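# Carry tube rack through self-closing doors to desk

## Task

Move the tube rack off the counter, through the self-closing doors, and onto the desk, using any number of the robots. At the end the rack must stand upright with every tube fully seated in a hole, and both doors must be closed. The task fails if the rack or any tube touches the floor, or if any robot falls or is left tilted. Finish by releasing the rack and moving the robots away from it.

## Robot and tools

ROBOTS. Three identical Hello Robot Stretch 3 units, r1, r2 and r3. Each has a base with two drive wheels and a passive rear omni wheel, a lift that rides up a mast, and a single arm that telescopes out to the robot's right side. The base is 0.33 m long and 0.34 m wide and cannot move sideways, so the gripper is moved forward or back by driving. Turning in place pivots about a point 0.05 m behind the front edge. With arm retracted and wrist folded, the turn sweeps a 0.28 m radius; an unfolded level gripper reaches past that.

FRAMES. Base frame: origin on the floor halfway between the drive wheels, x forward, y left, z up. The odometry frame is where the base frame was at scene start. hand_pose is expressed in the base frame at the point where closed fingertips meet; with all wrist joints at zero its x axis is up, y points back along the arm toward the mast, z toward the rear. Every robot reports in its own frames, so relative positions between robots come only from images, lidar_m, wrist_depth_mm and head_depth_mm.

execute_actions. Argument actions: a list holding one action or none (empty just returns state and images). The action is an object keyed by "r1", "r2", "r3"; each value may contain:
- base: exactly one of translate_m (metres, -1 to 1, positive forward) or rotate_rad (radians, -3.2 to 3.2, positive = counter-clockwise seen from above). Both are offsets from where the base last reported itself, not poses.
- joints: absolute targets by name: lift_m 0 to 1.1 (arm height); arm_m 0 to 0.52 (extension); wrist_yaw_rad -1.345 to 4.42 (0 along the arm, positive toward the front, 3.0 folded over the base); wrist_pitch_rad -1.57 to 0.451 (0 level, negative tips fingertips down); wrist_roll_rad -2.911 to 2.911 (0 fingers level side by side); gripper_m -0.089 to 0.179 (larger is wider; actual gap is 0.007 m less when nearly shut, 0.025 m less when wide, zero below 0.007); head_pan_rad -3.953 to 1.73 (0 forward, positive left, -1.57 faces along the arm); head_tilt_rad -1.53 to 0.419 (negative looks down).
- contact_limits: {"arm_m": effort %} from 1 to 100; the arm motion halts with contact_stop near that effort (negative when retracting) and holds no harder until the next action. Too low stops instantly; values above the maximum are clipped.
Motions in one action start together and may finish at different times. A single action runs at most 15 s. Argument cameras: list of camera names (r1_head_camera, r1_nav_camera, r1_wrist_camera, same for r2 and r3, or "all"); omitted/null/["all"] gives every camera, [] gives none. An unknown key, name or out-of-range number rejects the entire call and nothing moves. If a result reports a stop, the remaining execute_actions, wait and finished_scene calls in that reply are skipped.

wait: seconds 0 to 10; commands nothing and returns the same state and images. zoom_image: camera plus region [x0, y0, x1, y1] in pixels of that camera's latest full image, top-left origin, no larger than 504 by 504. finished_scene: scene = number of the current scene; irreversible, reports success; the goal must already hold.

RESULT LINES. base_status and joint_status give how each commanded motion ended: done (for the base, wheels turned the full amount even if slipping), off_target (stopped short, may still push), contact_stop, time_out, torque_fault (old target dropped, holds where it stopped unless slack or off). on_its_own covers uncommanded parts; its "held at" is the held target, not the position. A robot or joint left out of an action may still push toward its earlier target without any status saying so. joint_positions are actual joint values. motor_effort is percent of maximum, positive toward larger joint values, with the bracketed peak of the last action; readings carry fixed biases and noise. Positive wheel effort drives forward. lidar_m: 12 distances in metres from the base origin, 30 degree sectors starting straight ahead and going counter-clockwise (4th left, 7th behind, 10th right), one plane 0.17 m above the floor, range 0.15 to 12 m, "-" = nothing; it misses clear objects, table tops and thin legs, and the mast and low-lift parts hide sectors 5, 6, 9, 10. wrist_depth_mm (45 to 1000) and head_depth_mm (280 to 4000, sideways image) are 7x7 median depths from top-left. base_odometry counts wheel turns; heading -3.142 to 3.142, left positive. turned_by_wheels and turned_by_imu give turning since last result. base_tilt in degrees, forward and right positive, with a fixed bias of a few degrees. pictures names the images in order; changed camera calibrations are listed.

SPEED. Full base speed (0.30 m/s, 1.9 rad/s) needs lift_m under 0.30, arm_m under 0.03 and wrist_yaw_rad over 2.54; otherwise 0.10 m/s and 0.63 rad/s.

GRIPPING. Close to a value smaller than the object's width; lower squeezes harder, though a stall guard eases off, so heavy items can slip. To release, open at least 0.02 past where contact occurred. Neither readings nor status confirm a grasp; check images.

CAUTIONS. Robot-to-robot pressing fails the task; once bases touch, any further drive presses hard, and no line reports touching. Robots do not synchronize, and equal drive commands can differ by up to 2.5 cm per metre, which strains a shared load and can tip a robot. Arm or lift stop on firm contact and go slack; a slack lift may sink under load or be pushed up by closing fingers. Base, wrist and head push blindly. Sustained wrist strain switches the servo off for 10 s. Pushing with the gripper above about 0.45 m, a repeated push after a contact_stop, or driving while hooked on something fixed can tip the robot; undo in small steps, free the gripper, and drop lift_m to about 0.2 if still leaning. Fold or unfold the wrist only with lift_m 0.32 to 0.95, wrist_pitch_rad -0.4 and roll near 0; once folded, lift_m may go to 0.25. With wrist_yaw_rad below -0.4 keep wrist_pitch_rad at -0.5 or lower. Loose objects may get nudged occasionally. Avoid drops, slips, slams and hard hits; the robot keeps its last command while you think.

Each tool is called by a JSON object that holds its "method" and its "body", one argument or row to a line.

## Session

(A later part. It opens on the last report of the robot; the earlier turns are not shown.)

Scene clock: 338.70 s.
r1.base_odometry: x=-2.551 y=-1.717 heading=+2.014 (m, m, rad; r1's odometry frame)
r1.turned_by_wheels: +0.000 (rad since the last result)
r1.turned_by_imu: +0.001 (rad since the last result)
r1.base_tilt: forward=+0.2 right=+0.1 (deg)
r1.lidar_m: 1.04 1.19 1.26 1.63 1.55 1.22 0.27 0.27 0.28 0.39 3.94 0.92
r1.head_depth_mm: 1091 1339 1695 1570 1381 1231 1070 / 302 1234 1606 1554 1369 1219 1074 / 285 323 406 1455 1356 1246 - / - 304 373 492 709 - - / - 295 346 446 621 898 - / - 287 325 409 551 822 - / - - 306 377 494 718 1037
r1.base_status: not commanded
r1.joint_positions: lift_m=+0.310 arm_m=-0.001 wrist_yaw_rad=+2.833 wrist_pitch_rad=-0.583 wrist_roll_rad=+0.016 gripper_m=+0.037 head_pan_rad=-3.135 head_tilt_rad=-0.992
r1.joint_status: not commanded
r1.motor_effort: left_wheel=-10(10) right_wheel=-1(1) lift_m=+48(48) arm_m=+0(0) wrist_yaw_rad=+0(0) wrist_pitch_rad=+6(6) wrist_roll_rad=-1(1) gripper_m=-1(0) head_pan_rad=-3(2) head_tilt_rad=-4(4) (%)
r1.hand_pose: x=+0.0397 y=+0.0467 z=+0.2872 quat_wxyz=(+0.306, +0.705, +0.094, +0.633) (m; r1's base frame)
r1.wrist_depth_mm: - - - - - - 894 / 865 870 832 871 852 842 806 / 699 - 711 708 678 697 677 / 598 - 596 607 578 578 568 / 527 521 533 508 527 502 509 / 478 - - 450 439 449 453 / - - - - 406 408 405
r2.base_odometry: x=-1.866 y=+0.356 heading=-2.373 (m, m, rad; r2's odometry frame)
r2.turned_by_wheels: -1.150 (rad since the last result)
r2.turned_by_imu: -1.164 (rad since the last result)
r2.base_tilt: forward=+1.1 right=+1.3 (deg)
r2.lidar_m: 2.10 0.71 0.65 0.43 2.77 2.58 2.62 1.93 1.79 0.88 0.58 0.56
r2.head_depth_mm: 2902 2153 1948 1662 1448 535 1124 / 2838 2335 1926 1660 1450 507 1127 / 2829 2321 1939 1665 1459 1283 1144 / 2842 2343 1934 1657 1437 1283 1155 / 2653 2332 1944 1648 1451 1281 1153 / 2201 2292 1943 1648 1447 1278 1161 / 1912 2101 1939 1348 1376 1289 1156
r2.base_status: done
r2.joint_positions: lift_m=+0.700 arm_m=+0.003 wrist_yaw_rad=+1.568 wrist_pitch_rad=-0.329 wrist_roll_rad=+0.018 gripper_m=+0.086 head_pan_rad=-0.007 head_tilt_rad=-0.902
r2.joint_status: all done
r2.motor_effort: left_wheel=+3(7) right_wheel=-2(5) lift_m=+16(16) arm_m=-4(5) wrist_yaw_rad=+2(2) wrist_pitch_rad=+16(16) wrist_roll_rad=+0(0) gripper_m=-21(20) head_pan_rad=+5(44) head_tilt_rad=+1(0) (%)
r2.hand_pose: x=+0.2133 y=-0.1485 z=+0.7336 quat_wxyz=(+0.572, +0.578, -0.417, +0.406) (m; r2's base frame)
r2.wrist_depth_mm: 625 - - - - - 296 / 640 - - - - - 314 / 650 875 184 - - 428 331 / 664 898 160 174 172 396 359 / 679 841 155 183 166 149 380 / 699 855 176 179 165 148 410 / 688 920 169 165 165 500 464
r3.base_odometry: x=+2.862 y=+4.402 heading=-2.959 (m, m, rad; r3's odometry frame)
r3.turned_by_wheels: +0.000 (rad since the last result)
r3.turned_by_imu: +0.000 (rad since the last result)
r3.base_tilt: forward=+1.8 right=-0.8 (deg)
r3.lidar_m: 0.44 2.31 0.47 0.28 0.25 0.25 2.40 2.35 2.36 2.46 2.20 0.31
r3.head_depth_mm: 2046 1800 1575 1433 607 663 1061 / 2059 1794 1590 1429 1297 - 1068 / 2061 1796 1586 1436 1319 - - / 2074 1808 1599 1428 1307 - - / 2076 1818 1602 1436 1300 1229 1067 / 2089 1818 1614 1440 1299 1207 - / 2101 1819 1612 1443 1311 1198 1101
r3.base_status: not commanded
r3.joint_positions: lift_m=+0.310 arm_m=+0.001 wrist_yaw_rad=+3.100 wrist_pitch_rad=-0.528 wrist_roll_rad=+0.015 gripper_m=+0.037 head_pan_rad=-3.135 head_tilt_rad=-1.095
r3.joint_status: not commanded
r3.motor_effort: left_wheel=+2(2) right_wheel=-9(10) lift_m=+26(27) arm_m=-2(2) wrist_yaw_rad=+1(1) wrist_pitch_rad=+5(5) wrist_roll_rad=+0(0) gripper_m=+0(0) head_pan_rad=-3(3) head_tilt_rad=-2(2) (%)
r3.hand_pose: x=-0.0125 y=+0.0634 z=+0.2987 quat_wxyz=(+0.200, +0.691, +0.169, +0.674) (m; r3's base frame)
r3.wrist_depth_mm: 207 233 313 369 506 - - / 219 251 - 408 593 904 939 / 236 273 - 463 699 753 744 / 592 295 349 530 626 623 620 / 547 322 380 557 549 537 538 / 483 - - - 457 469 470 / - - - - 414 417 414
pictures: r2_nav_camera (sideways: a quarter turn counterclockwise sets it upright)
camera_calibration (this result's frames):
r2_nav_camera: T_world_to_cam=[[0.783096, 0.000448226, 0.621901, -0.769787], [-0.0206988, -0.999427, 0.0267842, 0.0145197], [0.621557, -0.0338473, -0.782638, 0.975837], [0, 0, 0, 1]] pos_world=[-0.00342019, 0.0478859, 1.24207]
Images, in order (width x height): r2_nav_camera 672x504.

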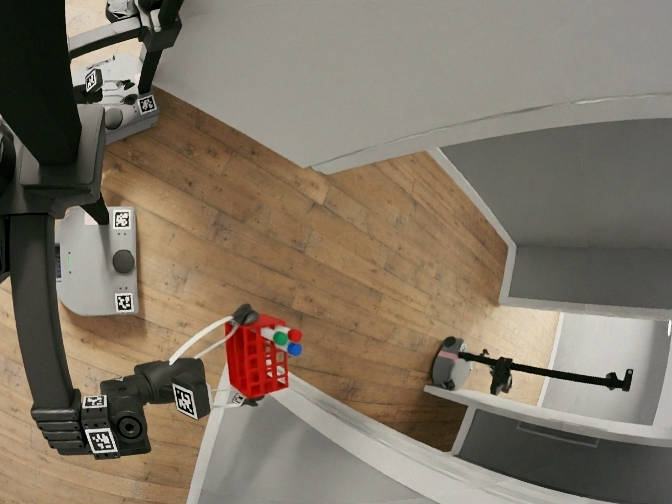

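{"method": "execute_actions", "body": {
  "actions": [
    {"r2":{"base":{"translate_m":1}}}
  ],
  "cameras": ["r2_nav_camera"]
}}

{"method": "execute_actions", "body": {
  "actions": [
    {"r2":{"base":{"translate_m":0.5}},"r3":{"base":{"translate_m":-0.5}}}
  ],
  "cameras": []
}}

{"method": "execute_actions", "body": {
  "actions": [
    {"r2":{"base":{"rotate_rad":-0.4}},"r3":{"base":{"translate_m":-0.1}}}
  ],
  "cameras": ["r2_nav_camera"]
}}

Scene clock: 356.97 s.
r1.base_odometry: x=-2.551 y=-1.717 heading=+2.014 (m, m, rad; r1's odometry frame)
r1.turned_by_wheels: +0.000 (rad since the last result)
r1.turned_by_imu: +0.004 (rad since the last result)
r1.base_tilt: forward=+0.2 right=+0.1 (deg)
r1.lidar_m: 1.04 1.19 1.26 1.28 1.28 1.22 0.27 0.27 0.28 0.39 3.94 0.92
r1.head_depth_mm: 1086 1344 1695 1565 1379 1232 1068 / 302 1229 1606 1544 1363 1220 1074 / 285 323 406 1450 1351 1259 - / - 304 373 492 710 - - / - 295 346 447 619 895 - / - 287 325 409 551 826 - / - - 305 377 494 717 1039
r1.base_status: not commanded
r1.joint_positions: lift_m=+0.310 arm_m=-0.001 wrist_yaw_rad=+2.833 wrist_pitch_rad=-0.583 wrist_roll_rad=+0.016 gripper_m=+0.037 head_pan_rad=-3.135 head_tilt_rad=-0.992
r1.joint_status: not commanded
r1.motor_effort: left_wheel=-10(10) right_wheel=-1(1) lift_m=+48(48) arm_m=+0(0) wrist_yaw_rad=+0(1) wrist_pitch_rad=+6(6) wrist_roll_rad=-1(0) gripper_m=+0(0) head_pan_rad=-3(3) head_tilt_rad=-4(3) (%)
r1.hand_pose: x=+0.0397 y=+0.0467 z=+0.2872 quat_wxyz=(+0.306, +0.705, +0.094, +0.633) (m; r1's base frame)
r1.wrist_depth_mm: - - - - - - 925 / 840 867 849 849 847 846 810 / 712 - 704 679 689 680 677 / 609 - 601 585 589 578 591 / 536 517 528 512 526 505 509 / 472 - - 455 445 445 450 / - - - - 407 409 399
r2.base_odometry: x=-2.585 y=-0.339 heading=-2.373 (m, m, rad; r2's odometry frame)
r2.turned_by_wheels: +0.000 (rad since the last result)
r2.turned_by_imu: +0.005 (rad since the last result)
r2.base_tilt: forward=+1.0 right=+1.3 (deg)
r2.lidar_m: 1.44 0.98 0.91 0.38 0.39 0.70 3.48 0.62 0.71 1.19 1.20 1.15
r2.head_depth_mm: 2709 2336 1944 1661 1456 534 1124 / 1910 2121 1951 1661 1442 507 1128 / 1967 2190 1948 1658 1448 1287 1147 / 2045 2247 1931 1662 1452 1285 1148 / 1772 1988 1935 1654 1447 1293 1156 / 1502 1658 1804 1660 1444 1283 1151 / 1298 1417 1557 1614 1438 1283 1159
r2.base_status: done
r2.joint_positions: lift_m=+0.700 arm_m=+0.003 wrist_yaw_rad=+1.568 wrist_pitch_rad=-0.329 wrist_roll_rad=+0.018 gripper_m=+0.086 head_pan_rad=-0.007 head_tilt_rad=-0.902
r2.joint_status: not commanded
r2.motor_effort: left_wheel=+3(8) right_wheel=-1(2) lift_m=+16(16) arm_m=-4(4) wrist_yaw_rad=+1(1) wrist_pitch_rad=+15(15) wrist_roll_rad=+0(0) gripper_m=-21(21) head_pan_rad=+4(4) head_tilt_rad=+1(2) (%)
r2.hand_pose: x=+0.2133 y=-0.1485 z=+0.7336 quat_wxyz=(+0.572, +0.578, -0.417, +0.406) (m; r2's base frame)
r2.wrist_depth_mm: 817 996 - - - - - / 842 - - - - - - / 863 - 186 - - - 839 / 909 - 160 173 171 - - / 891 - 155 181 165 150 - / 953 - 175 179 167 149 976 / 917 954 169 166 164 923 919
r3.base_odometry: x=+2.862 y=+4.402 heading=-2.959 (m, m, rad; r3's odometry frame)
r3.turned_by_wheels: +0.000 (rad since the last result)
r3.turned_by_imu: +0.002 (rad since the last result)
r3.base_tilt: forward=+1.7 right=-0.8 (deg)
r3.lidar_m: 0.98 1.15 0.47 0.28 0.25 0.25 2.40 2.34 2.35 2.45 2.20 1.45
r3.head_depth_mm: 2051 1795 1590 1438 607 662 1056 / 2060 1802 1591 1426 1307 - 1070 / 2059 1801 1586 1426 1316 - - / 2085 1805 1599 1433 1304 - - / 2077 1809 1592 1436 1302 1233 1067 / 2081 1801 1602 1438 1305 1214 - / 2090 1805 1613 1447 1308 1202 1102
r3.base_status: not commanded
r3.joint_positions: lift_m=+0.310 arm_m=+0.001 wrist_yaw_rad=+3.100 wrist_pitch_rad=-0.528 wrist_roll_rad=+0.015 gripper_m=+0.037 head_pan_rad=-3.135 head_tilt_rad=-1.095
r3.joint_status: not commanded
r3.motor_effort: left_wheel=+2(2) right_wheel=-10(10) lift_m=+26(27) arm_m=-2(2) wrist_yaw_rad=+1(0) wrist_pitch_rad=+5(5) wrist_roll_rad=+0(0) gripper_m=+0(0) head_pan_rad=-4(3) head_tilt_rad=-2(2) (%)
r3.hand_pose: x=-0.0125 y=+0.0634 z=+0.2987 quat_wxyz=(+0.200, +0.691, +0.169, +0.674) (m; r3's base frame)
r3.wrist_depth_mm: 207 231 313 366 509 - 836 / 218 250 - 413 596 886 793 / 236 272 - 464 689 751 761 / 590 294 353 532 627 628 621 / 547 323 383 554 556 538 535 / 480 - - - 460 472 467 / - - - - 417 418 419
pictures: r2_nav_camera (sideways: a quarter turn counterclockwise sets it upright)
camera_calibration (this result's frames):
r2_nav_camera: T_world_to_cam=[[0.783063, 0.00047207, 0.621942, -0.769841], [-0.0206701, -0.999428, 0.0267835, 0.0145205], [0.621598, -0.0338288, -0.782605, 0.975795], [0, 0, 0, 1]] pos_world=[-0.00341851, 0.0478856, 1.24207]
Images, in order (width x height): r2_nav_camera 672x504.

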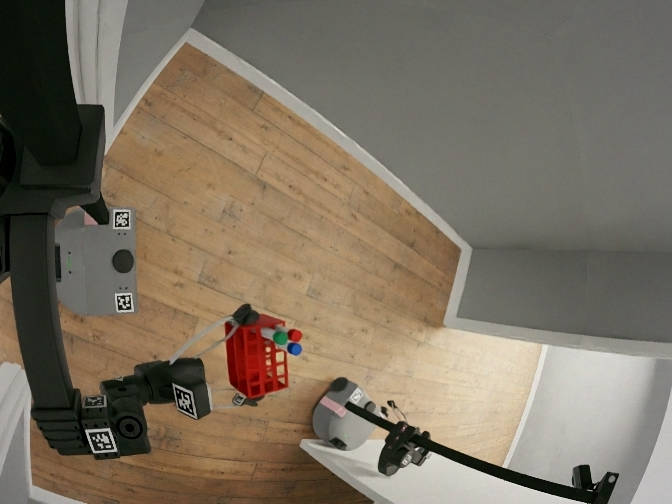

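Scene clock: 363.50 s.
r1.base_odometry: x=-2.551 y=-1.717 heading=+2.014 (m, m, rad; r1's odometry frame)
r1.turned_by_wheels: +0.000 (rad since the last result)
r1.turned_by_imu: +0.002 (rad since the last result)
r1.base_tilt: forward=+0.2 right=+0.2 (deg)
r1.lidar_m: 1.04 1.19 1.26 0.93 1.55 1.22 0.27 0.27 0.28 0.39 3.95 0.92
r1.head_depth_mm: 1090 1351 1692 1551 1379 1228 1070 / 302 1236 1600 1545 1372 1223 1074 / 285 323 405 1457 1357 1250 - / - 304 373 491 707 - - / - 295 346 446 619 898 - / - 287 325 409 550 826 - / - - 305 378 494 719 1042
r1.base_status: not commanded
r1.joint_positions: lift_m=+0.310 arm_m=-0.001 wrist_yaw_rad=+2.833 wrist_pitch_rad=-0.583 wrist_roll_rad=+0.016 gripper_m=+0.037 head_pan_rad=-3.135 head_tilt_rad=-0.992
r1.joint_status: not commanded
r1.motor_effort: left_wheel=-10(10) right_wheel=-2(1) lift_m=+48(48) arm_m=+0(1) wrist_yaw_rad=+0(1) wrist_pitch_rad=+6(6) wrist_roll_rad=-1(1) gripper_m=+0(0) head_pan_rad=-3(3) head_tilt_rad=-4(4) (%)
r1.hand_pose: x=+0.0397 y=+0.0467 z=+0.2872 quat_wxyz=(+0.306, +0.705, +0.094, +0.633) (m; r1's base frame)
r1.wrist_depth_mm: - - 828 - - - 907 / 847 865 864 845 853 836 828 / 756 - 703 687 684 680 677 / 604 - 599 588 582 596 584 / 523 516 541 513 522 511 501 / 468 - - 459 437 450 445 / - - - - 402 395 405
r2.base_odometry: x=-2.944 y=-0.686 heading=-2.373 (m, m, rad; r2's odometry frame)
r2.turned_by_wheels: +0.000 (rad since the last result)
r2.turned_by_imu: +0.002 (rad since the last result)
r2.base_tilt: forward=+1.1 right=+1.3 (deg)
r2.lidar_m: 1.11 0.75 0.70 0.72 0.75 0.70 0.84 1.04 1.38 0.97 0.81 1.52
r2.head_depth_mm: 1394 1598 1858 1652 1442 536 1130 / 1453 1647 1845 1656 1448 509 1127 / 1497 1742 1890 1658 1469 1285 1146 / 1534 1785 1936 1662 1449 1289 1152 / 1349 1526 1747 1641 1442 1289 1160 / 1137 1265 1413 1561 1448 1287 1161 / 989 1081 1188 1317 1404 1288 1154
r2.base_status: done
r2.joint_positions: lift_m=+0.700 arm_m=+0.003 wrist_yaw_rad=+1.568 wrist_pitch_rad=-0.329 wrist_roll_rad=+0.018 gripper_m=+0.086 head_pan_rad=-0.007 head_tilt_rad=-0.902
r2.joint_status: not commanded
r2.motor_effort: left_wheel=+2(8) right_wheel=-1(3) lift_m=+15(16) arm_m=-3(4) wrist_yaw_rad=+1(1) wrist_pitch_rad=+16(16) wrist_roll_rad=+0(0) gripper_m=-21(21) head_pan_rad=+4(5) head_tilt_rad=+1(2) (%)
r2.hand_pose: x=+0.2133 y=-0.1485 z=+0.7336 quat_wxyz=(+0.572, +0.578, -0.417, +0.406) (m; r2's base frame)
r2.wrist_depth_mm: 639 804 - - - - - / 665 820 - - - - - / 679 869 185 - - - - / 686 896 160 175 172 - - / 721 882 155 183 166 150 - / 719 849 175 180 166 148 - / 738 905 169 166 165 916 785
r3.base_odometry: x=+3.353 y=+4.493 heading=-2.959 (m, m, rad; r3's odometry frame)
r3.turned_by_wheels: +0.000 (rad since the last result)
r3.turned_by_imu: -0.001 (rad since the last result)
r3.base_tilt: forward=+1.7 right=-0.7 (deg)
r3.lidar_m: 1.22 1.17 1.20 1.45 1.64 1.65 2.19 1.97 1.98 2.38 2.53 2.14
r3.head_depth_mm: 2063 1796 1580 1425 1294 1211 1077 / 2059 1790 1587 1421 1301 - 1072 / 2053 1799 1593 1427 1316 - - / 2072 1812 1601 1439 1303 - - / 2093 1797 1599 1440 1308 1228 1070 / 2013 1810 1602 1443 1307 1207 - / 1942 1818 1610 1446 1309 1197 1102
r3.base_status: done
r3.joint_positions: lift_m=+0.310 arm_m=+0.001 wrist_yaw_rad=+3.100 wrist_pitch_rad=-0.528 wrist_roll_rad=+0.015 gripper_m=+0.037 head_pan_rad=-3.135 head_tilt_rad=-1.095
r3.joint_status: not commanded
r3.motor_effort: left_wheel=+4(14) right_wheel=-3(17) lift_m=+26(26) arm_m=-2(2) wrist_yaw_rad=+0(0) wrist_pitch_rad=+5(5) wrist_roll_rad=+0(0) gripper_m=+0(0) head_pan_rad=-3(5) head_tilt_rad=-3(2) (%)
r3.hand_pose: x=-0.0125 y=+0.0634 z=+0.2987 quat_wxyz=(+0.200, +0.691, +0.169, +0.674) (m; r3's base frame)
r3.wrist_depth_mm: - - - - - - 948 / 964 951 - 935 935 929 913 / 771 756 - 755 747 746 734 / 629 630 632 631 633 624 619 / 548 540 556 564 555 537 534 / 478 - - - 457 469 467 / - - - - 418 417 416
pictures: none
No camera images: the call's "cameras" was empty. Leave "cameras" out to get every camera's image.

Scene clock: 365.67 s.
r1.base_odometry: x=-2.551 y=-1.717 heading=+2.014 (m, m, rad; r1's odometry frame)
r1.turned_by_wheels: +0.000 (rad since the last result)
r1.turned_by_imu: +0.001 (rad since the last result)
r1.base_tilt: forward=+0.1 right=+0.2 (deg)
r1.lidar_m: 1.04 1.19 1.26 0.92 1.55 1.22 0.27 0.27 0.28 0.39 3.94 0.92
r1.head_depth_mm: 1090 1339 1700 1558 1378 1230 1071 / 302 1234 1589 1553 1367 1220 1072 / 285 323 405 1450 1352 1254 - / - 304 374 491 710 - - / - 295 347 446 618 902 - / - 287 325 409 551 827 - / - - 306 377 495 719 1042
r1.base_status: not commanded
r1.joint_positions: lift_m=+0.310 arm_m=-0.001 wrist_yaw_rad=+2.833 wrist_pitch_rad=-0.583 wrist_roll_rad=+0.016 gripper_m=+0.037 head_pan_rad=-3.135 head_tilt_rad=-0.992
r1.joint_status: not commanded
r1.motor_effort: left_wheel=-10(10) right_wheel=-1(1) lift_m=+48(48) arm_m=+1(0) wrist_yaw_rad=+0(0) wrist_pitch_rad=+6(6) wrist_roll_rad=-1(1) gripper_m=-1(0) head_pan_rad=-3(3) head_tilt_rad=-4(3) (%)
r1.hand_pose: x=+0.0397 y=+0.0467 z=+0.2872 quat_wxyz=(+0.306, +0.705, +0.094, +0.633) (m; r1's base frame)
r1.wrist_depth_mm: - - 846 - - - 882 / 888 871 863 864 857 855 822 / 726 - 691 691 698 690 673 / 608 - 611 591 585 588 581 / 531 528 544 518 528 506 496 / 479 - - 452 447 456 443 / - - - - 407 400 400
r2.base_odometry: x=-2.944 y=-0.686 heading=-2.773 (m, m, rad; r2's odometry frame)
r2.turned_by_wheels: -0.400 (rad since the last result)
r2.turned_by_imu: -0.405 (rad since the last result)
r2.base_tilt: forward=+1.2 right=+1.3 (deg)
r2.lidar_m: 1.51 0.97 0.73 0.70 0.74 0.72 0.70 0.82 1.04 1.38 0.97 0.81
r2.head_depth_mm: 2946 2348 1932 1658 1374 534 1127 / 2937 2333 1954 1654 1454 507 1126 / 2959 2321 1934 1657 1449 1288 1145 / 2915 2330 1915 1669 1450 1281 1153 / 1432 1673 1861 1655 1447 1282 1161 / 1447 1667 1891 1649 1440 1290 1151 / 1437 1657 1888 1671 1444 1281 1150
r2.base_status: done
r2.joint_positions: lift_m=+0.700 arm_m=+0.003 wrist_yaw_rad=+1.568 wrist_pitch_rad=-0.329 wrist_roll_rad=+0.018 gripper_m=+0.086 head_pan_rad=-0.007 head_tilt_rad=-0.902
r2.joint_status: not commanded
r2.motor_effort: left_wheel=+3(6) right_wheel=-1(4) lift_m=+15(16) arm_m=-4(3) wrist_yaw_rad=+1(1) wrist_pitch_rad=+16(16) wrist_roll_rad=+0(0) gripper_m=-21(21) head_pan_rad=+5(4) head_tilt_rad=+2(1) (%)
r2.hand_pose: x=+0.2134 y=-0.1485 z=+0.7336 quat_wxyz=(+0.572, +0.578, -0.417, +0.406) (m; r2's base frame)
r2.wrist_depth_mm: 933 - - - - - 717 / 935 - - - - - 774 / 943 - 185 - - 975 778 / 936 - 160 174 170 630 602 / 941 - 156 183 165 149 714 / 930 - 174 179 166 149 746 / 901 952 169 165 165 797 880
r3.base_odometry: x=+3.452 y=+4.512 heading=-2.958 (m, m, rad; r3's odometry frame)
r3.turned_by_wheels: +0.000 (rad since the last result)
r3.turned_by_imu: +0.000 (rad since the last result)
r3.base_tilt: forward=+1.6 right=-0.8 (deg)
r3.lidar_m: 1.41 1.26 1.28 1.54 1.57 1.58 2.11 1.89 1.90 2.29 2.59 2.27
r3.head_depth_mm: 2065 1799 1577 1429 1296 1201 1078 / 2047 1795 1586 1433 1311 - 1069 / 2053 1788 1594 1434 1319 - - / 2094 1809 1600 1437 1306 - - / 2046 1816 1602 1445 1303 1233 1074 / 1986 1821 1611 1448 1300 1214 - / 1867 1824 1611 1439 1307 1195 1101
r3.base_status: done
r3.joint_positions: lift_m=+0.310 arm_m=+0.001 wrist_yaw_rad=+3.100 wrist_pitch_rad=-0.528 wrist_roll_rad=+0.015 gripper_m=+0.037 head_pan_rad=-3.135 head_tilt_rad=-1.095
r3.joint_status: not commanded
r3.motor_effort: left_wheel=+4(5) right_wheel=-3(9) lift_m=+26(27) arm_m=-2(2) wrist_yaw_rad=+0(0) wrist_pitch_rad=+5(5) wrist_roll_rad=+0(0) gripper_m=+0(0) head_pan_rad=-3(2) head_tilt_rad=-2(2) (%)
r3.hand_pose: x=-0.0125 y=+0.0634 z=+0.2987 quat_wxyz=(+0.200, +0.691, +0.169, +0.674) (m; r3's base frame)
r3.wrist_depth_mm: - - - - - - - / 949 954 - 946 940 931 945 / 756 762 - 761 746 740 745 / 630 626 631 629 623 630 625 / 541 534 556 565 552 540 533 / 482 - - - 465 469 469 / - - - - 419 419 414
pictures: r2_nav_camera (sideways: a quarter turn counterclockwise sets it upright)
camera_calibration (this result's frames):
r2_nav_camera: T_world_to_cam=[[0.783041, 0.000518704, 0.62197, -0.769877], [-0.0206117, -0.999429, 0.026783, 0.0145208], [0.621628, -0.0337921, -0.782583, 0.975766], [0, 0, 0, 1]] pos_world=[-0.00341921, 0.047885, 1.24207]
Images, in order (width x height): r2_nav_camera 672x504.

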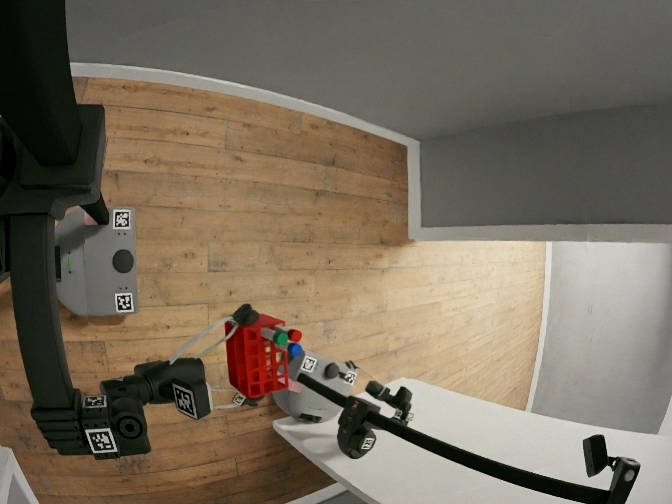

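{"method": "execute_actions", "body": {
  "actions": [
    {"r2":{"base":{"translate_m":0.9},"joints":{"head_tilt_rad":-1.1}}}
  ],
  "cameras": ["r2_nav_camera","r1_nav_camera"]
}}

Scene clock: 379.00 s.
r1.base_odometry: x=-2.551 y=-1.717 heading=+2.014 (m, m, rad; r1's odometry frame)
r1.turned_by_wheels: +0.000 (rad since the last result)
r1.turned_by_imu: +0.003 (rad since the last result)
r1.base_tilt: forward=+0.2 right=+0.2 (deg)
r1.lidar_m: 0.51 0.49 1.26 1.63 1.55 1.22 0.27 0.27 0.28 0.39 3.95 0.92
r1.head_depth_mm: 1089 1346 1692 1560 1372 1233 1070 / 302 1233 1586 1543 1365 1228 1073 / 284 322 405 1467 1353 1256 - / - 304 373 491 709 - - / - 295 347 446 621 899 - / - 287 325 409 551 826 - / - - 305 377 495 716 1038
r1.base_status: not commanded
r1.joint_positions: lift_m=+0.310 arm_m=-0.001 wrist_yaw_rad=+2.833 wrist_pitch_rad=-0.583 wrist_roll_rad=+0.016 gripper_m=+0.037 head_pan_rad=-3.135 head_tilt_rad=-0.992
r1.joint_status: not commanded
r1.motor_effort: left_wheel=-10(10) right_wheel=-1(2) lift_m=+48(48) arm_m=+0(0) wrist_yaw_rad=-1(1) wrist_pitch_rad=+6(6) wrist_roll_rad=-1(0) gripper_m=+0(0) head_pan_rad=-3(3) head_tilt_rad=-4(4) (%)
r1.hand_pose: x=+0.0397 y=+0.0467 z=+0.2872 quat_wxyz=(+0.306, +0.705, +0.094, +0.633) (m; r1's base frame)
r1.wrist_depth_mm: - - - - - - 928 / 889 833 875 841 839 544 504 / 719 - 703 694 663 426 427 / 614 - 601 601 576 406 365 / 516 523 542 520 526 446 358 / 469 - - 465 432 446 414 / - - - - 404 405 404
r2.base_odometry: x=-3.784 y=-1.011 heading=-2.773 (m, m, rad; r2's odometry frame)
r2.turned_by_wheels: +0.000 (rad since the last result)
r2.turned_by_imu: +0.004 (rad since the last result)
r2.base_tilt: forward=+1.1 right=+1.3 (deg)
r2.lidar_m: 0.61 0.65 0.69 0.68 0.71 0.99 1.59 1.76 0.54 0.48 0.81 3.57
r2.head_depth_mm: 2042 1813 1617 1456 562 1243 - / 2048 1819 1613 1461 555 1226 1136 / 2067 1786 1615 1463 1313 1217 1154 / 2050 1796 1612 1461 1326 1224 1149 / 717 799 972 1256 1330 1220 1156 / 604 744 934 1256 1315 1223 1139 / 618 746 938 1270 1325 1217 1129
r2.base_status: done
r2.joint_positions: lift_m=+0.700 arm_m=+0.003 wrist_yaw_rad=+1.568 wrist_pitch_rad=-0.329 wrist_roll_rad=+0.018 gripper_m=+0.086 head_pan_rad=-0.007 head_tilt_rad=-1.087
r2.joint_status: all done
r2.motor_effort: left_wheel=+3(7) right_wheel=-1(2) lift_m=+15(16) arm_m=-4(4) wrist_yaw_rad=+2(1) wrist_pitch_rad=+15(16) wrist_roll_rad=+0(0) gripper_m=-21(21) head_pan_rad=+4(4) head_tilt_rad=-6(23) (%)
r2.hand_pose: x=+0.2134 y=-0.1485 z=+0.7336 quat_wxyz=(+0.572, +0.578, -0.417, +0.406) (m; r2's base frame)
r2.wrist_depth_mm: 512 497 - - - - - / 555 549 536 - - - - / 598 595 185 - - - - / 663 636 160 174 171 - - / 732 712 155 183 166 149 - / 813 780 174 179 166 149 799 / 844 902 169 165 164 935 866
r3.base_odometry: x=+3.452 y=+4.512 heading=-2.958 (m, m, rad; r3's odometry frame)
r3.turned_by_wheels: +0.000 (rad since the last result)
r3.turned_by_imu: +0.002 (rad since the last result)
r3.base_tilt: forward=+1.8 right=-0.8 (deg)
r3.lidar_m: 1.41 1.26 1.28 1.54 1.57 1.58 2.10 1.89 1.90 2.29 2.59 2.28
r3.head_depth_mm: 2058 1798 1579 1417 1289 1202 1080 / 2065 1778 1590 1434 1310 - 1066 / 2053 1789 1600 1429 1322 - - / 2065 1801 1588 1435 1302 - - / 2057 1801 1602 1444 1298 1229 1063 / 1985 1827 1614 1439 1308 1207 - / 1900 1823 1603 1444 1315 1199 1104
r3.base_status: not commanded
r3.joint_positions: lift_m=+0.310 arm_m=+0.001 wrist_yaw_rad=+3.100 wrist_pitch_rad=-0.528 wrist_roll_rad=+0.015 gripper_m=+0.037 head_pan_rad=-3.135 head_tilt_rad=-1.095
r3.joint_status: not commanded
r3.motor_effort: left_wheel=+4(4) right_wheel=-4(3) lift_m=+26(26) arm_m=-2(2) wrist_yaw_rad=+0(1) wrist_pitch_rad=+4(5) wrist_roll_rad=+0(0) gripper_m=+0(0) head_pan_rad=-3(3) head_tilt_rad=-3(2) (%)
r3.hand_pose: x=-0.0125 y=+0.0634 z=+0.2987 quat_wxyz=(+0.200, +0.691, +0.169, +0.674) (m; r3's base frame)
r3.wrist_depth_mm: - - - - - - 990 / 949 941 - 935 946 924 921 / 757 761 - 750 747 743 750 / 636 628 627 628 625 627 622 / 545 541 556 563 553 537 540 / 482 - - - 458 476 468 / - - - - 415 421 416
pictures: r1_nav_camera (sideways: a quarter turn counterclockwise sets it upright), r2_nav_camera (sideways: a quarter turn counterclockwise sets it upright)
camera_calibration (this result's frames):
r1_nav_camera: T_world_to_cam=[[-0.855247, -0.044336, 0.516321, -0.626159], [-0.0599387, 0.99811, -0.0135772, 0.0729194], [-0.514743, -0.0425594, -0.856288, 1.07549], [0, 0, 0, 1]] pos_world=[0.0224481, -0.0547709, 1.24521]
r2_nav_camera: T_world_to_cam=[[0.883851, -0.000130851, 0.467769, -0.569609], [-0.0153992, -0.999466, 0.0288172, 0.0118474], [0.467516, -0.0326733, -0.883381, 1.10773], [0, 0, 0, 1]] pos_world=[-0.0142511, 0.0479599, 1.24465]
Images, in order (width x height): r1_nav_camera 672x504, r2_nav_camera 672x504.

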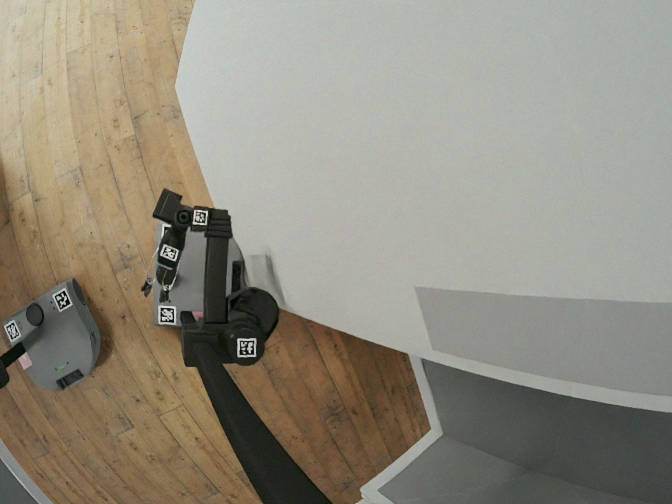

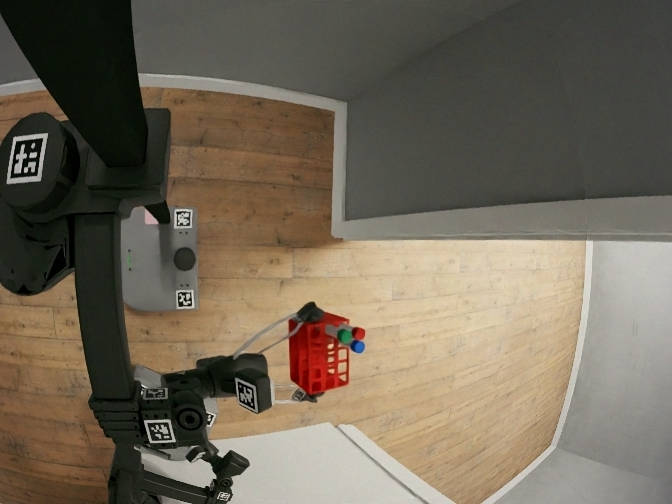

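{"method": "execute_actions", "body": {
  "actions": [
    {"r2":{"base":{"rotate_rad":-0.33}}}
  ],
  "cameras": []
}}

{"method": "execute_actions", "body": {
  "actions": [
    {"r2":{"base":{"translate_m":1}}}
  ],
  "cameras": ["r2_nav_camera"]
}}

Scene clock: 384.47 s.
r1.base_odometry: x=-2.551 y=-1.717 heading=+2.014 (m, m, rad; r1's odometry frame)
r1.turned_by_wheels: +0.000 (rad since the last result)
r1.turned_by_imu: +0.001 (rad since the last result)
r1.base_tilt: forward=+0.2 right=+0.2 (deg)
r1.lidar_m: 0.51 0.48 1.26 1.63 1.55 1.22 0.27 0.27 0.28 0.39 3.93 0.92
r1.head_depth_mm: 1089 1332 1692 1573 1373 1240 1069 / 302 1236 1591 1548 1356 1221 1074 / 285 323 405 1451 1354 1257 - / - 304 374 491 710 - - / - 295 347 447 620 898 - / - 287 325 409 551 825 - / - - 305 378 494 717 1042
r1.base_status: not commanded
r1.joint_positions: lift_m=+0.310 arm_m=-0.001 wrist_yaw_rad=+2.833 wrist_pitch_rad=-0.583 wrist_roll_rad=+0.016 gripper_m=+0.037 head_pan_rad=-3.135 head_tilt_rad=-0.992
r1.joint_status: not commanded
r1.motor_effort: left_wheel=-10(10) right_wheel=-1(1) lift_m=+48(48) arm_m=+0(0) wrist_yaw_rad=+0(1) wrist_pitch_rad=+6(6) wrist_roll_rad=-1(1) gripper_m=+0(0) head_pan_rad=-3(2) head_tilt_rad=-4(4) (%)
r1.hand_pose: x=+0.0397 y=+0.0467 z=+0.2872 quat_wxyz=(+0.306, +0.705, +0.094, +0.633) (m; r1's base frame)
r1.wrist_depth_mm: - - - - - - 904 / 857 865 874 877 859 530 522 / 728 - 720 693 699 448 428 / 607 - 610 610 579 437 361 / 530 514 543 508 530 469 396 / 466 - - 456 443 449 445 / - - - - 405 405 399
r2.base_odometry: x=-3.784 y=-1.011 heading=-3.103 (m, m, rad; r2's odometry frame)
r2.turned_by_wheels: -0.330 (rad since the last result)
r2.turned_by_imu: -0.334 (rad since the last result)
r2.base_tilt: forward=+1.0 right=+1.3 (deg)
r2.lidar_m: 3.84 0.62 0.70 0.68 0.68 0.77 1.28 1.65 1.67 0.48 0.78 0.88
r2.head_depth_mm: 2055 1811 1613 1466 560 1250 - / 2039 1819 1610 1455 556 1219 1132 / 2059 1813 1604 1467 1318 1221 1154 / 2068 1796 1606 1454 1334 1213 1153 / 2040 1789 1601 1454 1326 1225 1154 / 2029 1818 1607 1457 1317 1231 1139 / 2013 1795 1562 1115 1314 1221 1123
r2.base_status: done
r2.joint_positions: lift_m=+0.700 arm_m=+0.003 wrist_yaw_rad=+1.568 wrist_pitch_rad=-0.329 wrist_roll_rad=+0.018 gripper_m=+0.086 head_pan_rad=-0.007 head_tilt_rad=-1.087
r2.joint_status: not commanded
r2.motor_effort: left_wheel=+3(6) right_wheel=-2(4) lift_m=+15(16) arm_m=-4(3) wrist_yaw_rad=+1(2) wrist_pitch_rad=+16(15) wrist_roll_rad=+0(0) gripper_m=-20(21) head_pan_rad=+4(4) head_tilt_rad=-6(5) (%)
r2.hand_pose: x=+0.2134 y=-0.1485 z=+0.7336 quat_wxyz=(+0.572, +0.578, -0.417, +0.406) (m; r2's base frame)
r2.wrist_depth_mm: 475 - - - - 794 544 / 478 - - - - 810 568 / 512 - 185 - - 784 560 / 543 - 160 173 171 782 585 / 591 646 155 183 166 150 601 / 646 665 175 178 165 149 586 / 704 796 169 165 164 830 671
r3.base_odometry: x=+3.452 y=+4.512 heading=-2.958 (m, m, rad; r3's odometry frame)
r3.turned_by_wheels: +0.000 (rad since the last result)
r3.turned_by_imu: +0.001 (rad since the last result)
r3.base_tilt: forward=+1.7 right=-0.8 (deg)
r3.lidar_m: 1.42 1.26 1.28 1.54 1.57 1.58 2.10 1.89 1.90 2.30 2.59 2.27
r3.head_depth_mm: 2054 1786 1593 1428 1299 1202 1084 / 2063 1790 1597 1423 1304 - 1069 / 2076 1799 1604 1429 1324 - - / 2062 1809 1596 1438 1305 - - / 2045 1823 1603 1442 1309 1225 1073 / 1973 1812 1605 1444 1311 1205 - / 1877 1810 1616 1441 1303 1202 1101
r3.base_status: not commanded
r3.joint_positions: lift_m=+0.310 arm_m=+0.001 wrist_yaw_rad=+3.100 wrist_pitch_rad=-0.528 wrist_roll_rad=+0.015 gripper_m=+0.037 head_pan_rad=-3.135 head_tilt_rad=-1.095
r3.joint_status: not commanded
r3.motor_effort: left_wheel=+4(4) right_wheel=-3(3) lift_m=+26(26) arm_m=-2(2) wrist_yaw_rad=+0(1) wrist_pitch_rad=+5(5) wrist_roll_rad=+0(0) gripper_m=+0(0) head_pan_rad=-3(4) head_tilt_rad=-2(1) (%)
r3.hand_pose: x=-0.0125 y=+0.0634 z=+0.2987 quat_wxyz=(+0.200, +0.691, +0.169, +0.674) (m; r3's base frame)
r3.wrist_depth_mm: - - - - - - 996 / 962 945 - 920 943 930 926 / 755 745 - 757 751 747 744 / 631 627 624 629 633 628 623 / 540 541 557 561 553 533 540 / 483 - - - 458 469 472 / - - - - 421 417 416
pictures: none
No camera images: the call's "cameras" was empty. Leave "cameras" out to get every camera's image.

Scene clock: 396.00 s.
r1.base_odometry: x=-2.551 y=-1.717 heading=+2.014 (m, m, rad; r1's odometry frame)
r1.turned_by_wheels: +0.000 (rad since the last result)
r1.turned_by_imu: +0.003 (rad since the last result)
r1.base_tilt: forward=+0.2 right=+0.1 (deg)
r1.lidar_m: 1.04 1.19 1.26 1.64 1.55 1.22 0.27 0.27 0.28 0.39 1.03 0.92
r1.head_depth_mm: 1087 1344 1696 1561 1375 1225 1070 / 302 1232 1607 1551 1371 1224 1075 / 285 323 405 1462 1357 1254 - / - 305 373 491 710 - - / - 295 346 446 620 899 - / - 287 325 408 550 825 - / - - 306 377 496 717 1035
r1.base_status: not commanded
r1.joint_positions: lift_m=+0.310 arm_m=-0.001 wrist_yaw_rad=+2.833 wrist_pitch_rad=-0.583 wrist_roll_rad=+0.016 gripper_m=+0.037 head_pan_rad=-3.135 head_tilt_rad=-0.992
r1.joint_status: not commanded
r1.motor_effort: left_wheel=-10(10) right_wheel=-2(2) lift_m=+48(48) arm_m=+0(0) wrist_yaw_rad=+0(0) wrist_pitch_rad=+6(6) wrist_roll_rad=-1(0) gripper_m=+0(0) head_pan_rad=-3(2) head_tilt_rad=-4(4) (%)
r1.hand_pose: x=+0.0397 y=+0.0467 z=+0.2872 quat_wxyz=(+0.306, +0.705, +0.094, +0.633) (m; r1's base frame)
r1.wrist_depth_mm: - - - - - - 893 / 872 871 865 853 862 828 799 / 723 - 726 682 705 687 705 / 597 - 597 589 592 594 573 / 522 522 534 504 514 501 499 / 472 - - 448 443 454 447 / - - - - 403 401 399
r2.base_odometry: x=-4.783 y=-1.050 heading=-3.102 (m, m, rad; r2's odometry frame)
r2.turned_by_wheels: +0.000 (rad since the last result)
r2.turned_by_imu: +0.005 (rad since the last result)
r2.base_tilt: forward=+1.1 right=+1.3 (deg)
r2.lidar_m: 2.92 2.92 2.69 2.18 0.45 0.44 1.85 1.02 0.59 0.57 2.14 2.43
r2.head_depth_mm: 2033 1810 1609 1455 561 1243 - / 2047 1810 1611 1461 556 1230 1129 / 2053 1797 1615 1462 1316 1219 1152 / 2046 1794 1620 1451 1332 1220 1153 / 2038 1808 1631 1460 1328 1218 1150 / 2042 1795 1597 1447 1329 1223 1140 / 2056 1791 1607 1442 1326 1219 1134
r2.base_status: done
r2.joint_positions: lift_m=+0.700 arm_m=+0.003 wrist_yaw_rad=+1.568 wrist_pitch_rad=-0.329 wrist_roll_rad=+0.018 gripper_m=+0.086 head_pan_rad=-0.007 head_tilt_rad=-1.087
r2.joint_status: not commanded
r2.motor_effort: left_wheel=+3(7) right_wheel=-1(2) lift_m=+16(16) arm_m=-3(3) wrist_yaw_rad=+1(1) wrist_pitch_rad=+16(15) wrist_roll_rad=+0(0) gripper_m=-21(21) head_pan_rad=+4(4) head_tilt_rad=-6(6) (%)
r2.hand_pose: x=+0.2134 y=-0.1485 z=+0.7336 quat_wxyz=(+0.572, +0.578, -0.417, +0.406) (m; r2's base frame)
r2.wrist_depth_mm: - - - - - - - / - - - - - - - / - - 185 - - - - / - - 160 174 171 - - / - - 155 182 167 150 - / - - 176 178 165 149 - / 1000 947 168 166 164 906 932
r3.base_odometry: x=+3.452 y=+4.512 heading=-2.958 (m, m, rad; r3's odometry frame)
r3.turned_by_wheels: +0.000 (rad since the last result)
r3.turned_by_imu: +0.002 (rad since the last result)
r3.base_tilt: forward=+1.6 right=-0.8 (deg)
r3.lidar_m: 1.41 1.26 1.28 1.54 1.58 1.58 2.11 1.89 1.90 2.29 2.60 2.26
r3.head_depth_mm: 2051 1791 1583 1431 1296 1209 1079 / 2042 1784 1592 1426 1305 - 1071 / 2050 1793 1591 1434 1315 - - / 2073 1810 1589 1437 1299 - - / 2039 1813 1601 1436 1300 1228 1066 / 1972 1817 1598 1443 1308 1212 - / 1882 1811 1623 1439 1311 1194 1105
r3.base_status: not commanded
r3.joint_positions: lift_m=+0.310 arm_m=+0.001 wrist_yaw_rad=+3.100 wrist_pitch_rad=-0.528 wrist_roll_rad=+0.015 gripper_m=+0.037 head_pan_rad=-3.135 head_tilt_rad=-1.095
r3.joint_status: not commanded
r3.motor_effort: left_wheel=+4(4) right_wheel=-3(2) lift_m=+26(26) arm_m=-2(2) wrist_yaw_rad=+0(0) wrist_pitch_rad=+5(5) wrist_roll_rad=+0(0) gripper_m=+0(0) head_pan_rad=-2(4) head_tilt_rad=-2(1) (%)
r3.hand_pose: x=-0.0125 y=+0.0634 z=+0.2987 quat_wxyz=(+0.200, +0.691, +0.169, +0.674) (m; r3's base frame)
r3.wrist_depth_mm: - - - - - - 995 / 940 951 - 936 926 934 930 / 759 758 - 753 752 739 743 / 632 624 636 638 621 630 612 / 539 542 554 565 554 532 530 / 479 - - - 463 475 468 / - - - - 416 417 419
pictures: r2_nav_camera (sideways: a quarter turn counterclockwise sets it upright)
camera_calibration (this result's frames):
r2_nav_camera: T_world_to_cam=[[0.883927, -0.000116369, 0.467626, -0.569422], [-0.0153775, -0.999466, 0.0288185, 0.0118455], [0.467373, -0.0326644, -0.883457, 1.10783], [0, 0, 0, 1]] pos_world=[-0.0142612, 0.0479596, 1.24466]
Images, in order (width x height): r2_nav_camera 672x504.

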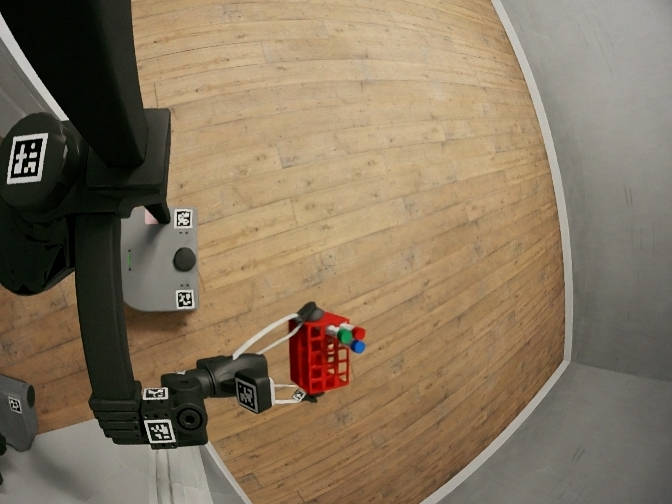

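{"method": "execute_actions", "body": {
  "actions": [
    {"r2":{"base":{"rotate_rad":1.33},"joints":{"head_tilt_rad":-0.6}},"r1":{"base":{"rotate_rad":-0.9}}}
  ],
  "cameras": []
}}

{"method": "execute_actions", "body": {
  "actions": [
    {"r2":{"base":{"translate_m":1},"joints":{"lift_m":1.05}},"r1":{"base":{"translate_m":-0.65},"joints":{"head_pan_rad":0,"head_tilt_rad":-0.6}}}
  ],
  "cameras": ["r2_nav_camera","r1_nav_camera"]
}}

Scene clock: 406.07 s.
r1.base_odometry: x=-2.551 y=-1.717 heading=+1.114 (m, m, rad; r1's odometry frame)
r1.turned_by_wheels: -0.900 (rad since the last result)
r1.turned_by_imu: -0.893 (rad since the last result)
r1.base_tilt: forward=+0.1 right=+0.1 (deg)
r1.lidar_m: 0.89 0.92 1.20 1.20 1.34 1.62 1.55 0.24 0.21 0.21 0.24 0.42
r1.head_depth_mm: 1410 1646 1795 1560 1377 1229 1072 / 1443 1680 1791 1549 1361 1224 1074 / 1473 1727 1774 1541 1351 1257 - / 1451 1718 1759 1531 1347 - - / 1469 1738 1753 1508 1331 1221 - / 1504 1797 1729 1510 1319 978 - / 1535 1753 1710 1488 539 604 664
r1.base_status: done
r1.joint_positions: lift_m=+0.310 arm_m=-0.001 wrist_yaw_rad=+2.833 wrist_pitch_rad=-0.583 wrist_roll_rad=+0.016 gripper_m=+0.037 head_pan_rad=-3.135 head_tilt_rad=-0.992
r1.joint_status: not commanded
r1.motor_effort: left_wheel=-3(5) right_wheel=-2(8) lift_m=+48(48) arm_m=+1(1) wrist_yaw_rad=+0(1) wrist_pitch_rad=+6(6) wrist_roll_rad=+0(1) gripper_m=+0(0) head_pan_rad=-3(3) head_tilt_rad=-4(4) (%)
r1.hand_pose: x=+0.0397 y=+0.0467 z=+0.2872 quat_wxyz=(+0.306, +0.705, +0.094, +0.633) (m; r1's base frame)
r1.wrist_depth_mm: - - - - - - 793 / 869 855 846 873 843 848 771 / 725 - 702 717 705 667 687 / 612 - 592 604 606 576 583 / 528 523 548 517 529 515 506 / 476 - - 454 439 447 449 / - - - - 413 407 404
r2.base_odometry: x=-4.783 y=-1.050 heading=-1.773 (m, m, rad; r2's odometry frame)
r2.turned_by_wheels: +1.330 (rad since the last result)
r2.turned_by_imu: +1.347 (rad since the last result)
r2.base_tilt: forward=+1.1 right=+1.3 (deg)
r2.lidar_m: 2.69 0.88 0.44 1.38 1.02 0.67 0.58 0.85 2.23 3.02 2.92 3.03
r2.head_depth_mm: 3151 3596 3193 2338 1837 1526 1289 / 2925 3439 3147 2307 1838 1514 1285 / 2780 3029 2966 2337 1850 1515 1294 / 2597 2979 3136 2334 1825 1522 1286 / 2456 2807 3021 2333 1834 1519 1286 / 2350 2679 2864 2319 1848 1520 1294 / 2307 2549 2733 2336 1841 1513 1293
r2.base_status: done
r2.joint_positions: lift_m=+0.700 arm_m=+0.003 wrist_yaw_rad=+1.568 wrist_pitch_rad=-0.329 wrist_roll_rad=+0.018 gripper_m=+0.086 head_pan_rad=-0.007 head_tilt_rad=-0.606
r2.joint_status: all done
r2.motor_effort: left_wheel=-2(5) right_wheel=+4(7) lift_m=+15(16) arm_m=-4(4) wrist_yaw_rad=+1(2) wrist_pitch_rad=+15(15) wrist_roll_rad=+0(0) gripper_m=-20(21) head_pan_rad=+5(4) head_tilt_rad=+2(30) (%)
r2.hand_pose: x=+0.2134 y=-0.1485 z=+0.7336 quat_wxyz=(+0.572, +0.578, -0.417, +0.406) (m; r2's base frame)
r2.wrist_depth_mm: - - - - - - - / - - - - - - - / - - 188 - - - - / - - 161 174 171 - - / - - 156 182 166 149 - / 924 - 176 180 166 149 - / 763 946 169 166 165 908 927
r3.base_odometry: x=+3.452 y=+4.512 heading=-2.958 (m, m, rad; r3's odometry frame)
r3.turned_by_wheels: +0.000 (rad since the last result)
r3.turned_by_imu: +0.001 (rad since the last result)
r3.base_tilt: forward=+1.7 right=-0.7 (deg)
r3.lidar_m: 1.41 1.26 1.27 1.54 1.57 1.58 2.10 1.88 1.90 2.30 2.59 2.27
r3.head_depth_mm: 2043 1791 1584 1433 1304 1207 1078 / 2050 1795 1588 1418 1302 - 1068 / 2070 1806 1593 1431 1313 - - / 2096 1810 1606 1436 1303 - - / 2047 1807 1605 1434 1302 1233 1071 / 1992 1804 1594 1438 1309 1207 - / 1881 1832 1605 1444 1311 1201 1096
r3.base_status: not commanded
r3.joint_positions: lift_m=+0.310 arm_m=+0.001 wrist_yaw_rad=+3.100 wrist_pitch_rad=-0.528 wrist_roll_rad=+0.015 gripper_m=+0.037 head_pan_rad=-3.135 head_tilt_rad=-1.095
r3.joint_status: not commanded
r3.motor_effort: left_wheel=+4(4) right_wheel=-3(3) lift_m=+27(26) arm_m=-2(2) wrist_yaw_rad=+0(0) wrist_pitch_rad=+5(5) wrist_roll_rad=+0(0) gripper_m=+0(0) head_pan_rad=-4(3) head_tilt_rad=-2(1) (%)
r3.hand_pose: x=-0.0125 y=+0.0634 z=+0.2987 quat_wxyz=(+0.200, +0.691, +0.169, +0.674) (m; r3's base frame)
r3.wrist_depth_mm: - - - - - - 989 / 945 947 - 941 950 926 917 / 767 752 - 745 748 737 743 / 630 624 622 626 633 627 615 / 543 540 553 562 548 538 532 / 483 - - - 458 468 467 / - - - - 414 417 417
pictures: none
No camera images: the call's "cameras" was empty. Leave "cameras" out to get every camera's image.

Scene clock: 417.00 s.
r1.base_odometry: x=-2.838 y=-2.301 heading=+1.114 (m, m, rad; r1's odometry frame)
r1.turned_by_wheels: +0.000 (rad since the last result)
r1.turned_by_imu: +0.003 (rad since the last result)
r1.base_tilt: forward=+0.2 right=+0.2 (deg)
r1.lidar_m: 1.29 1.37 1.33 1.32 1.14 0.98 0.90 0.93 0.78 0.77 0.86 1.32
r1.head_depth_mm: 1044 1147 1266 1425 1616 1481 1238 / 1053 1158 1287 1460 1634 1473 1240 / 1058 1163 1304 1468 1644 1456 1226 / 1062 1172 1302 1475 1659 1448 1218 / 1065 1176 1309 1480 1643 1434 1218 / 1070 1183 1326 1500 1648 1419 1209 / 1076 1182 1325 1564 1677 1421 1197
r1.base_status: done
r1.joint_positions: lift_m=+0.310 arm_m=-0.001 wrist_yaw_rad=+2.888 wrist_pitch_rad=-0.583 wrist_roll_rad=+0.016 gripper_m=+0.037 head_pan_rad=-0.007 head_tilt_rad=-0.606
r1.joint_status: all done
r1.on_its_own: wrist_yaw_rad is held at +2.885, not at its first target +2.833, by its stall guard, which is not easing now
r1.motor_effort: left_wheel=+3(10) right_wheel=-2(11) lift_m=+48(48) arm_m=+1(1) wrist_yaw_rad=-4(43) wrist_pitch_rad=+6(6) wrist_roll_rad=+0(0) gripper_m=-1(0) head_pan_rad=+4(53) head_tilt_rad=+4(31) (%)
r1.hand_pose: x=+0.0292 y=+0.0498 z=+0.2872 quat_wxyz=(+0.289, +0.702, +0.114, +0.641) (m; r1's base frame)
r1.wrist_depth_mm: - - - - - - - / 884 - 882 864 858 838 853 / 717 - 697 688 699 673 679 / 600 597 608 601 593 587 583 / 524 523 - 524 520 509 506 / 477 - - - 445 454 449 / - - - - 405 400 398
r2.base_odometry: x=-4.984 y=-2.029 heading=-1.773 (m, m, rad; r2's odometry frame)
r2.turned_by_wheels: +0.000 (rad since the last result)
r2.turned_by_imu: +0.004 (rad since the last result)
r2.base_tilt: forward=+1.1 right=+1.3 (deg)
r2.lidar_m: 1.70 1.27 1.03 0.75 0.73 0.75 1.23 2.82 3.08 2.50 2.41 2.46
r2.head_depth_mm: 2106 1528 2697 2359 1847 - 1267 / 1965 1385 1911 2112 1831 1517 1287 / 1871 1399 2322 2349 1850 1515 1298 / 1765 1279 2133 2290 1831 1513 1294 / 1681 1281 2021 2175 1833 1521 1289 / 1599 1285 1910 2085 1839 1517 1287 / 1532 1289 1816 1995 1828 1502 1291
r2.base_status: done
r2.joint_positions: lift_m=+1.049 arm_m=+0.003 wrist_yaw_rad=+1.568 wrist_pitch_rad=-0.328 wrist_roll_rad=+0.018 gripper_m=+0.086 head_pan_rad=-0.007 head_tilt_rad=-0.606
r2.joint_status: all done
r2.motor_effort: left_wheel=-3(4) right_wheel=+4(7) lift_m=+33(34) arm_m=-3(4) wrist_yaw_rad=+2(1) wrist_pitch_rad=+15(15) wrist_roll_rad=+0(0) gripper_m=-21(21) head_pan_rad=+4(4) head_tilt_rad=+3(4) (%)
r2.hand_pose: x=+0.2135 y=-0.1485 z=+1.0829 quat_wxyz=(+0.572, +0.578, -0.417, +0.406) (m; r2's base frame)
r2.wrist_depth_mm: - - - - - - - / - - - - - - - / 939 - 976 - - - - / - - - - - - - / - - 169 - - 149 - / - - 157 182 166 136 - / - - 168 169 168 - -
r3.base_odometry: x=+3.452 y=+4.512 heading=-2.958 (m, m, rad; r3's odometry frame)
r3.turned_by_wheels: +0.000 (rad since the last result)
r3.turned_by_imu: +0.002 (rad since the last result)
r3.base_tilt: forward=+1.6 right=-0.8 (deg)
r3.lidar_m: 1.42 1.25 1.28 1.54 1.57 1.58 2.11 1.89 1.89 2.29 2.59 2.26
r3.head_depth_mm: 2065 1793 1580 1430 1297 1206 1080 / 2062 1800 1592 1424 1305 - 1063 / 2057 1794 1584 1428 1322 - - / 2061 1817 1593 1432 1299 - - / 2033 1816 1600 1433 1315 1236 1070 / 1965 1807 1598 1452 1304 1217 - / 1882 1805 1617 1442 1308 1194 1102
r3.base_status: not commanded
r3.joint_positions: lift_m=+0.310 arm_m=+0.001 wrist_yaw_rad=+3.100 wrist_pitch_rad=-0.528 wrist_roll_rad=+0.015 gripper_m=+0.037 head_pan_rad=-3.135 head_tilt_rad=-1.095
r3.joint_status: not commanded
r3.motor_effort: left_wheel=+4(4) right_wheel=-3(4) lift_m=+26(26) arm_m=-2(2) wrist_yaw_rad=+0(0) wrist_pitch_rad=+5(5) wrist_roll_rad=+0(0) gripper_m=+0(0) head_pan_rad=-3(4) head_tilt_rad=-2(2) (%)
r3.hand_pose: x=-0.0125 y=+0.0634 z=+0.2987 quat_wxyz=(+0.200, +0.691, +0.169, +0.674) (m; r3's base frame)
r3.wrist_depth_mm: - - - - - - 997 / 943 942 - 947 927 921 926 / 771 764 - 762 750 750 740 / 633 628 631 623 628 628 624 / 542 540 557 569 559 538 533 / 482 - - - 459 469 469 / - - - - 416 420 420
pictures: r1_nav_camera (sideways: a quarter turn counterclockwise sets it upright), r2_nav_camera (sideways: a quarter turn counterclockwise sets it upright)
camera_calibration (this result's frames):
r1_nav_camera: T_world_to_cam=[[0.598378, 0.0348553, 0.800455, -1.00527], [0.0479162, -0.998822, 0.00767341, 0.0445971], [0.79978, 0.0337632, -0.599344, 0.733324], [0, 0, 0, 1]] pos_world=[0.0128991, 0.0548243, 1.24385]
r2_nav_camera: T_world_to_cam=[[0.567494, 0.00219056, 0.823374, -1.03105], [-0.0275678, -0.999385, 0.0216594, 0.0212243], [0.822916, -0.0349901, -0.567085, 0.694245], [0, 0, 0, 1]] pos_world=[0.0143942, 0.0477615, 1.24218]
Images, in order (width x height): r1_nav_camera 672x504, r2_nav_camera 672x504.

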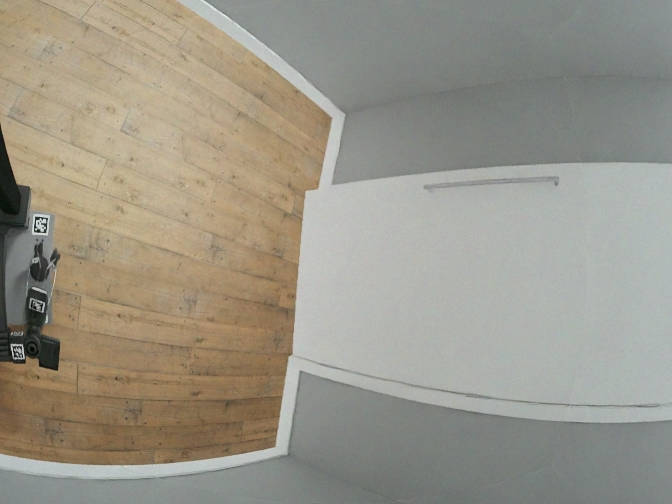

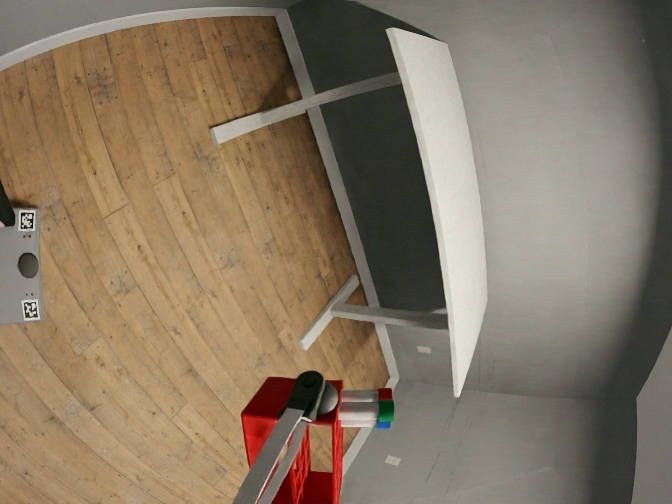

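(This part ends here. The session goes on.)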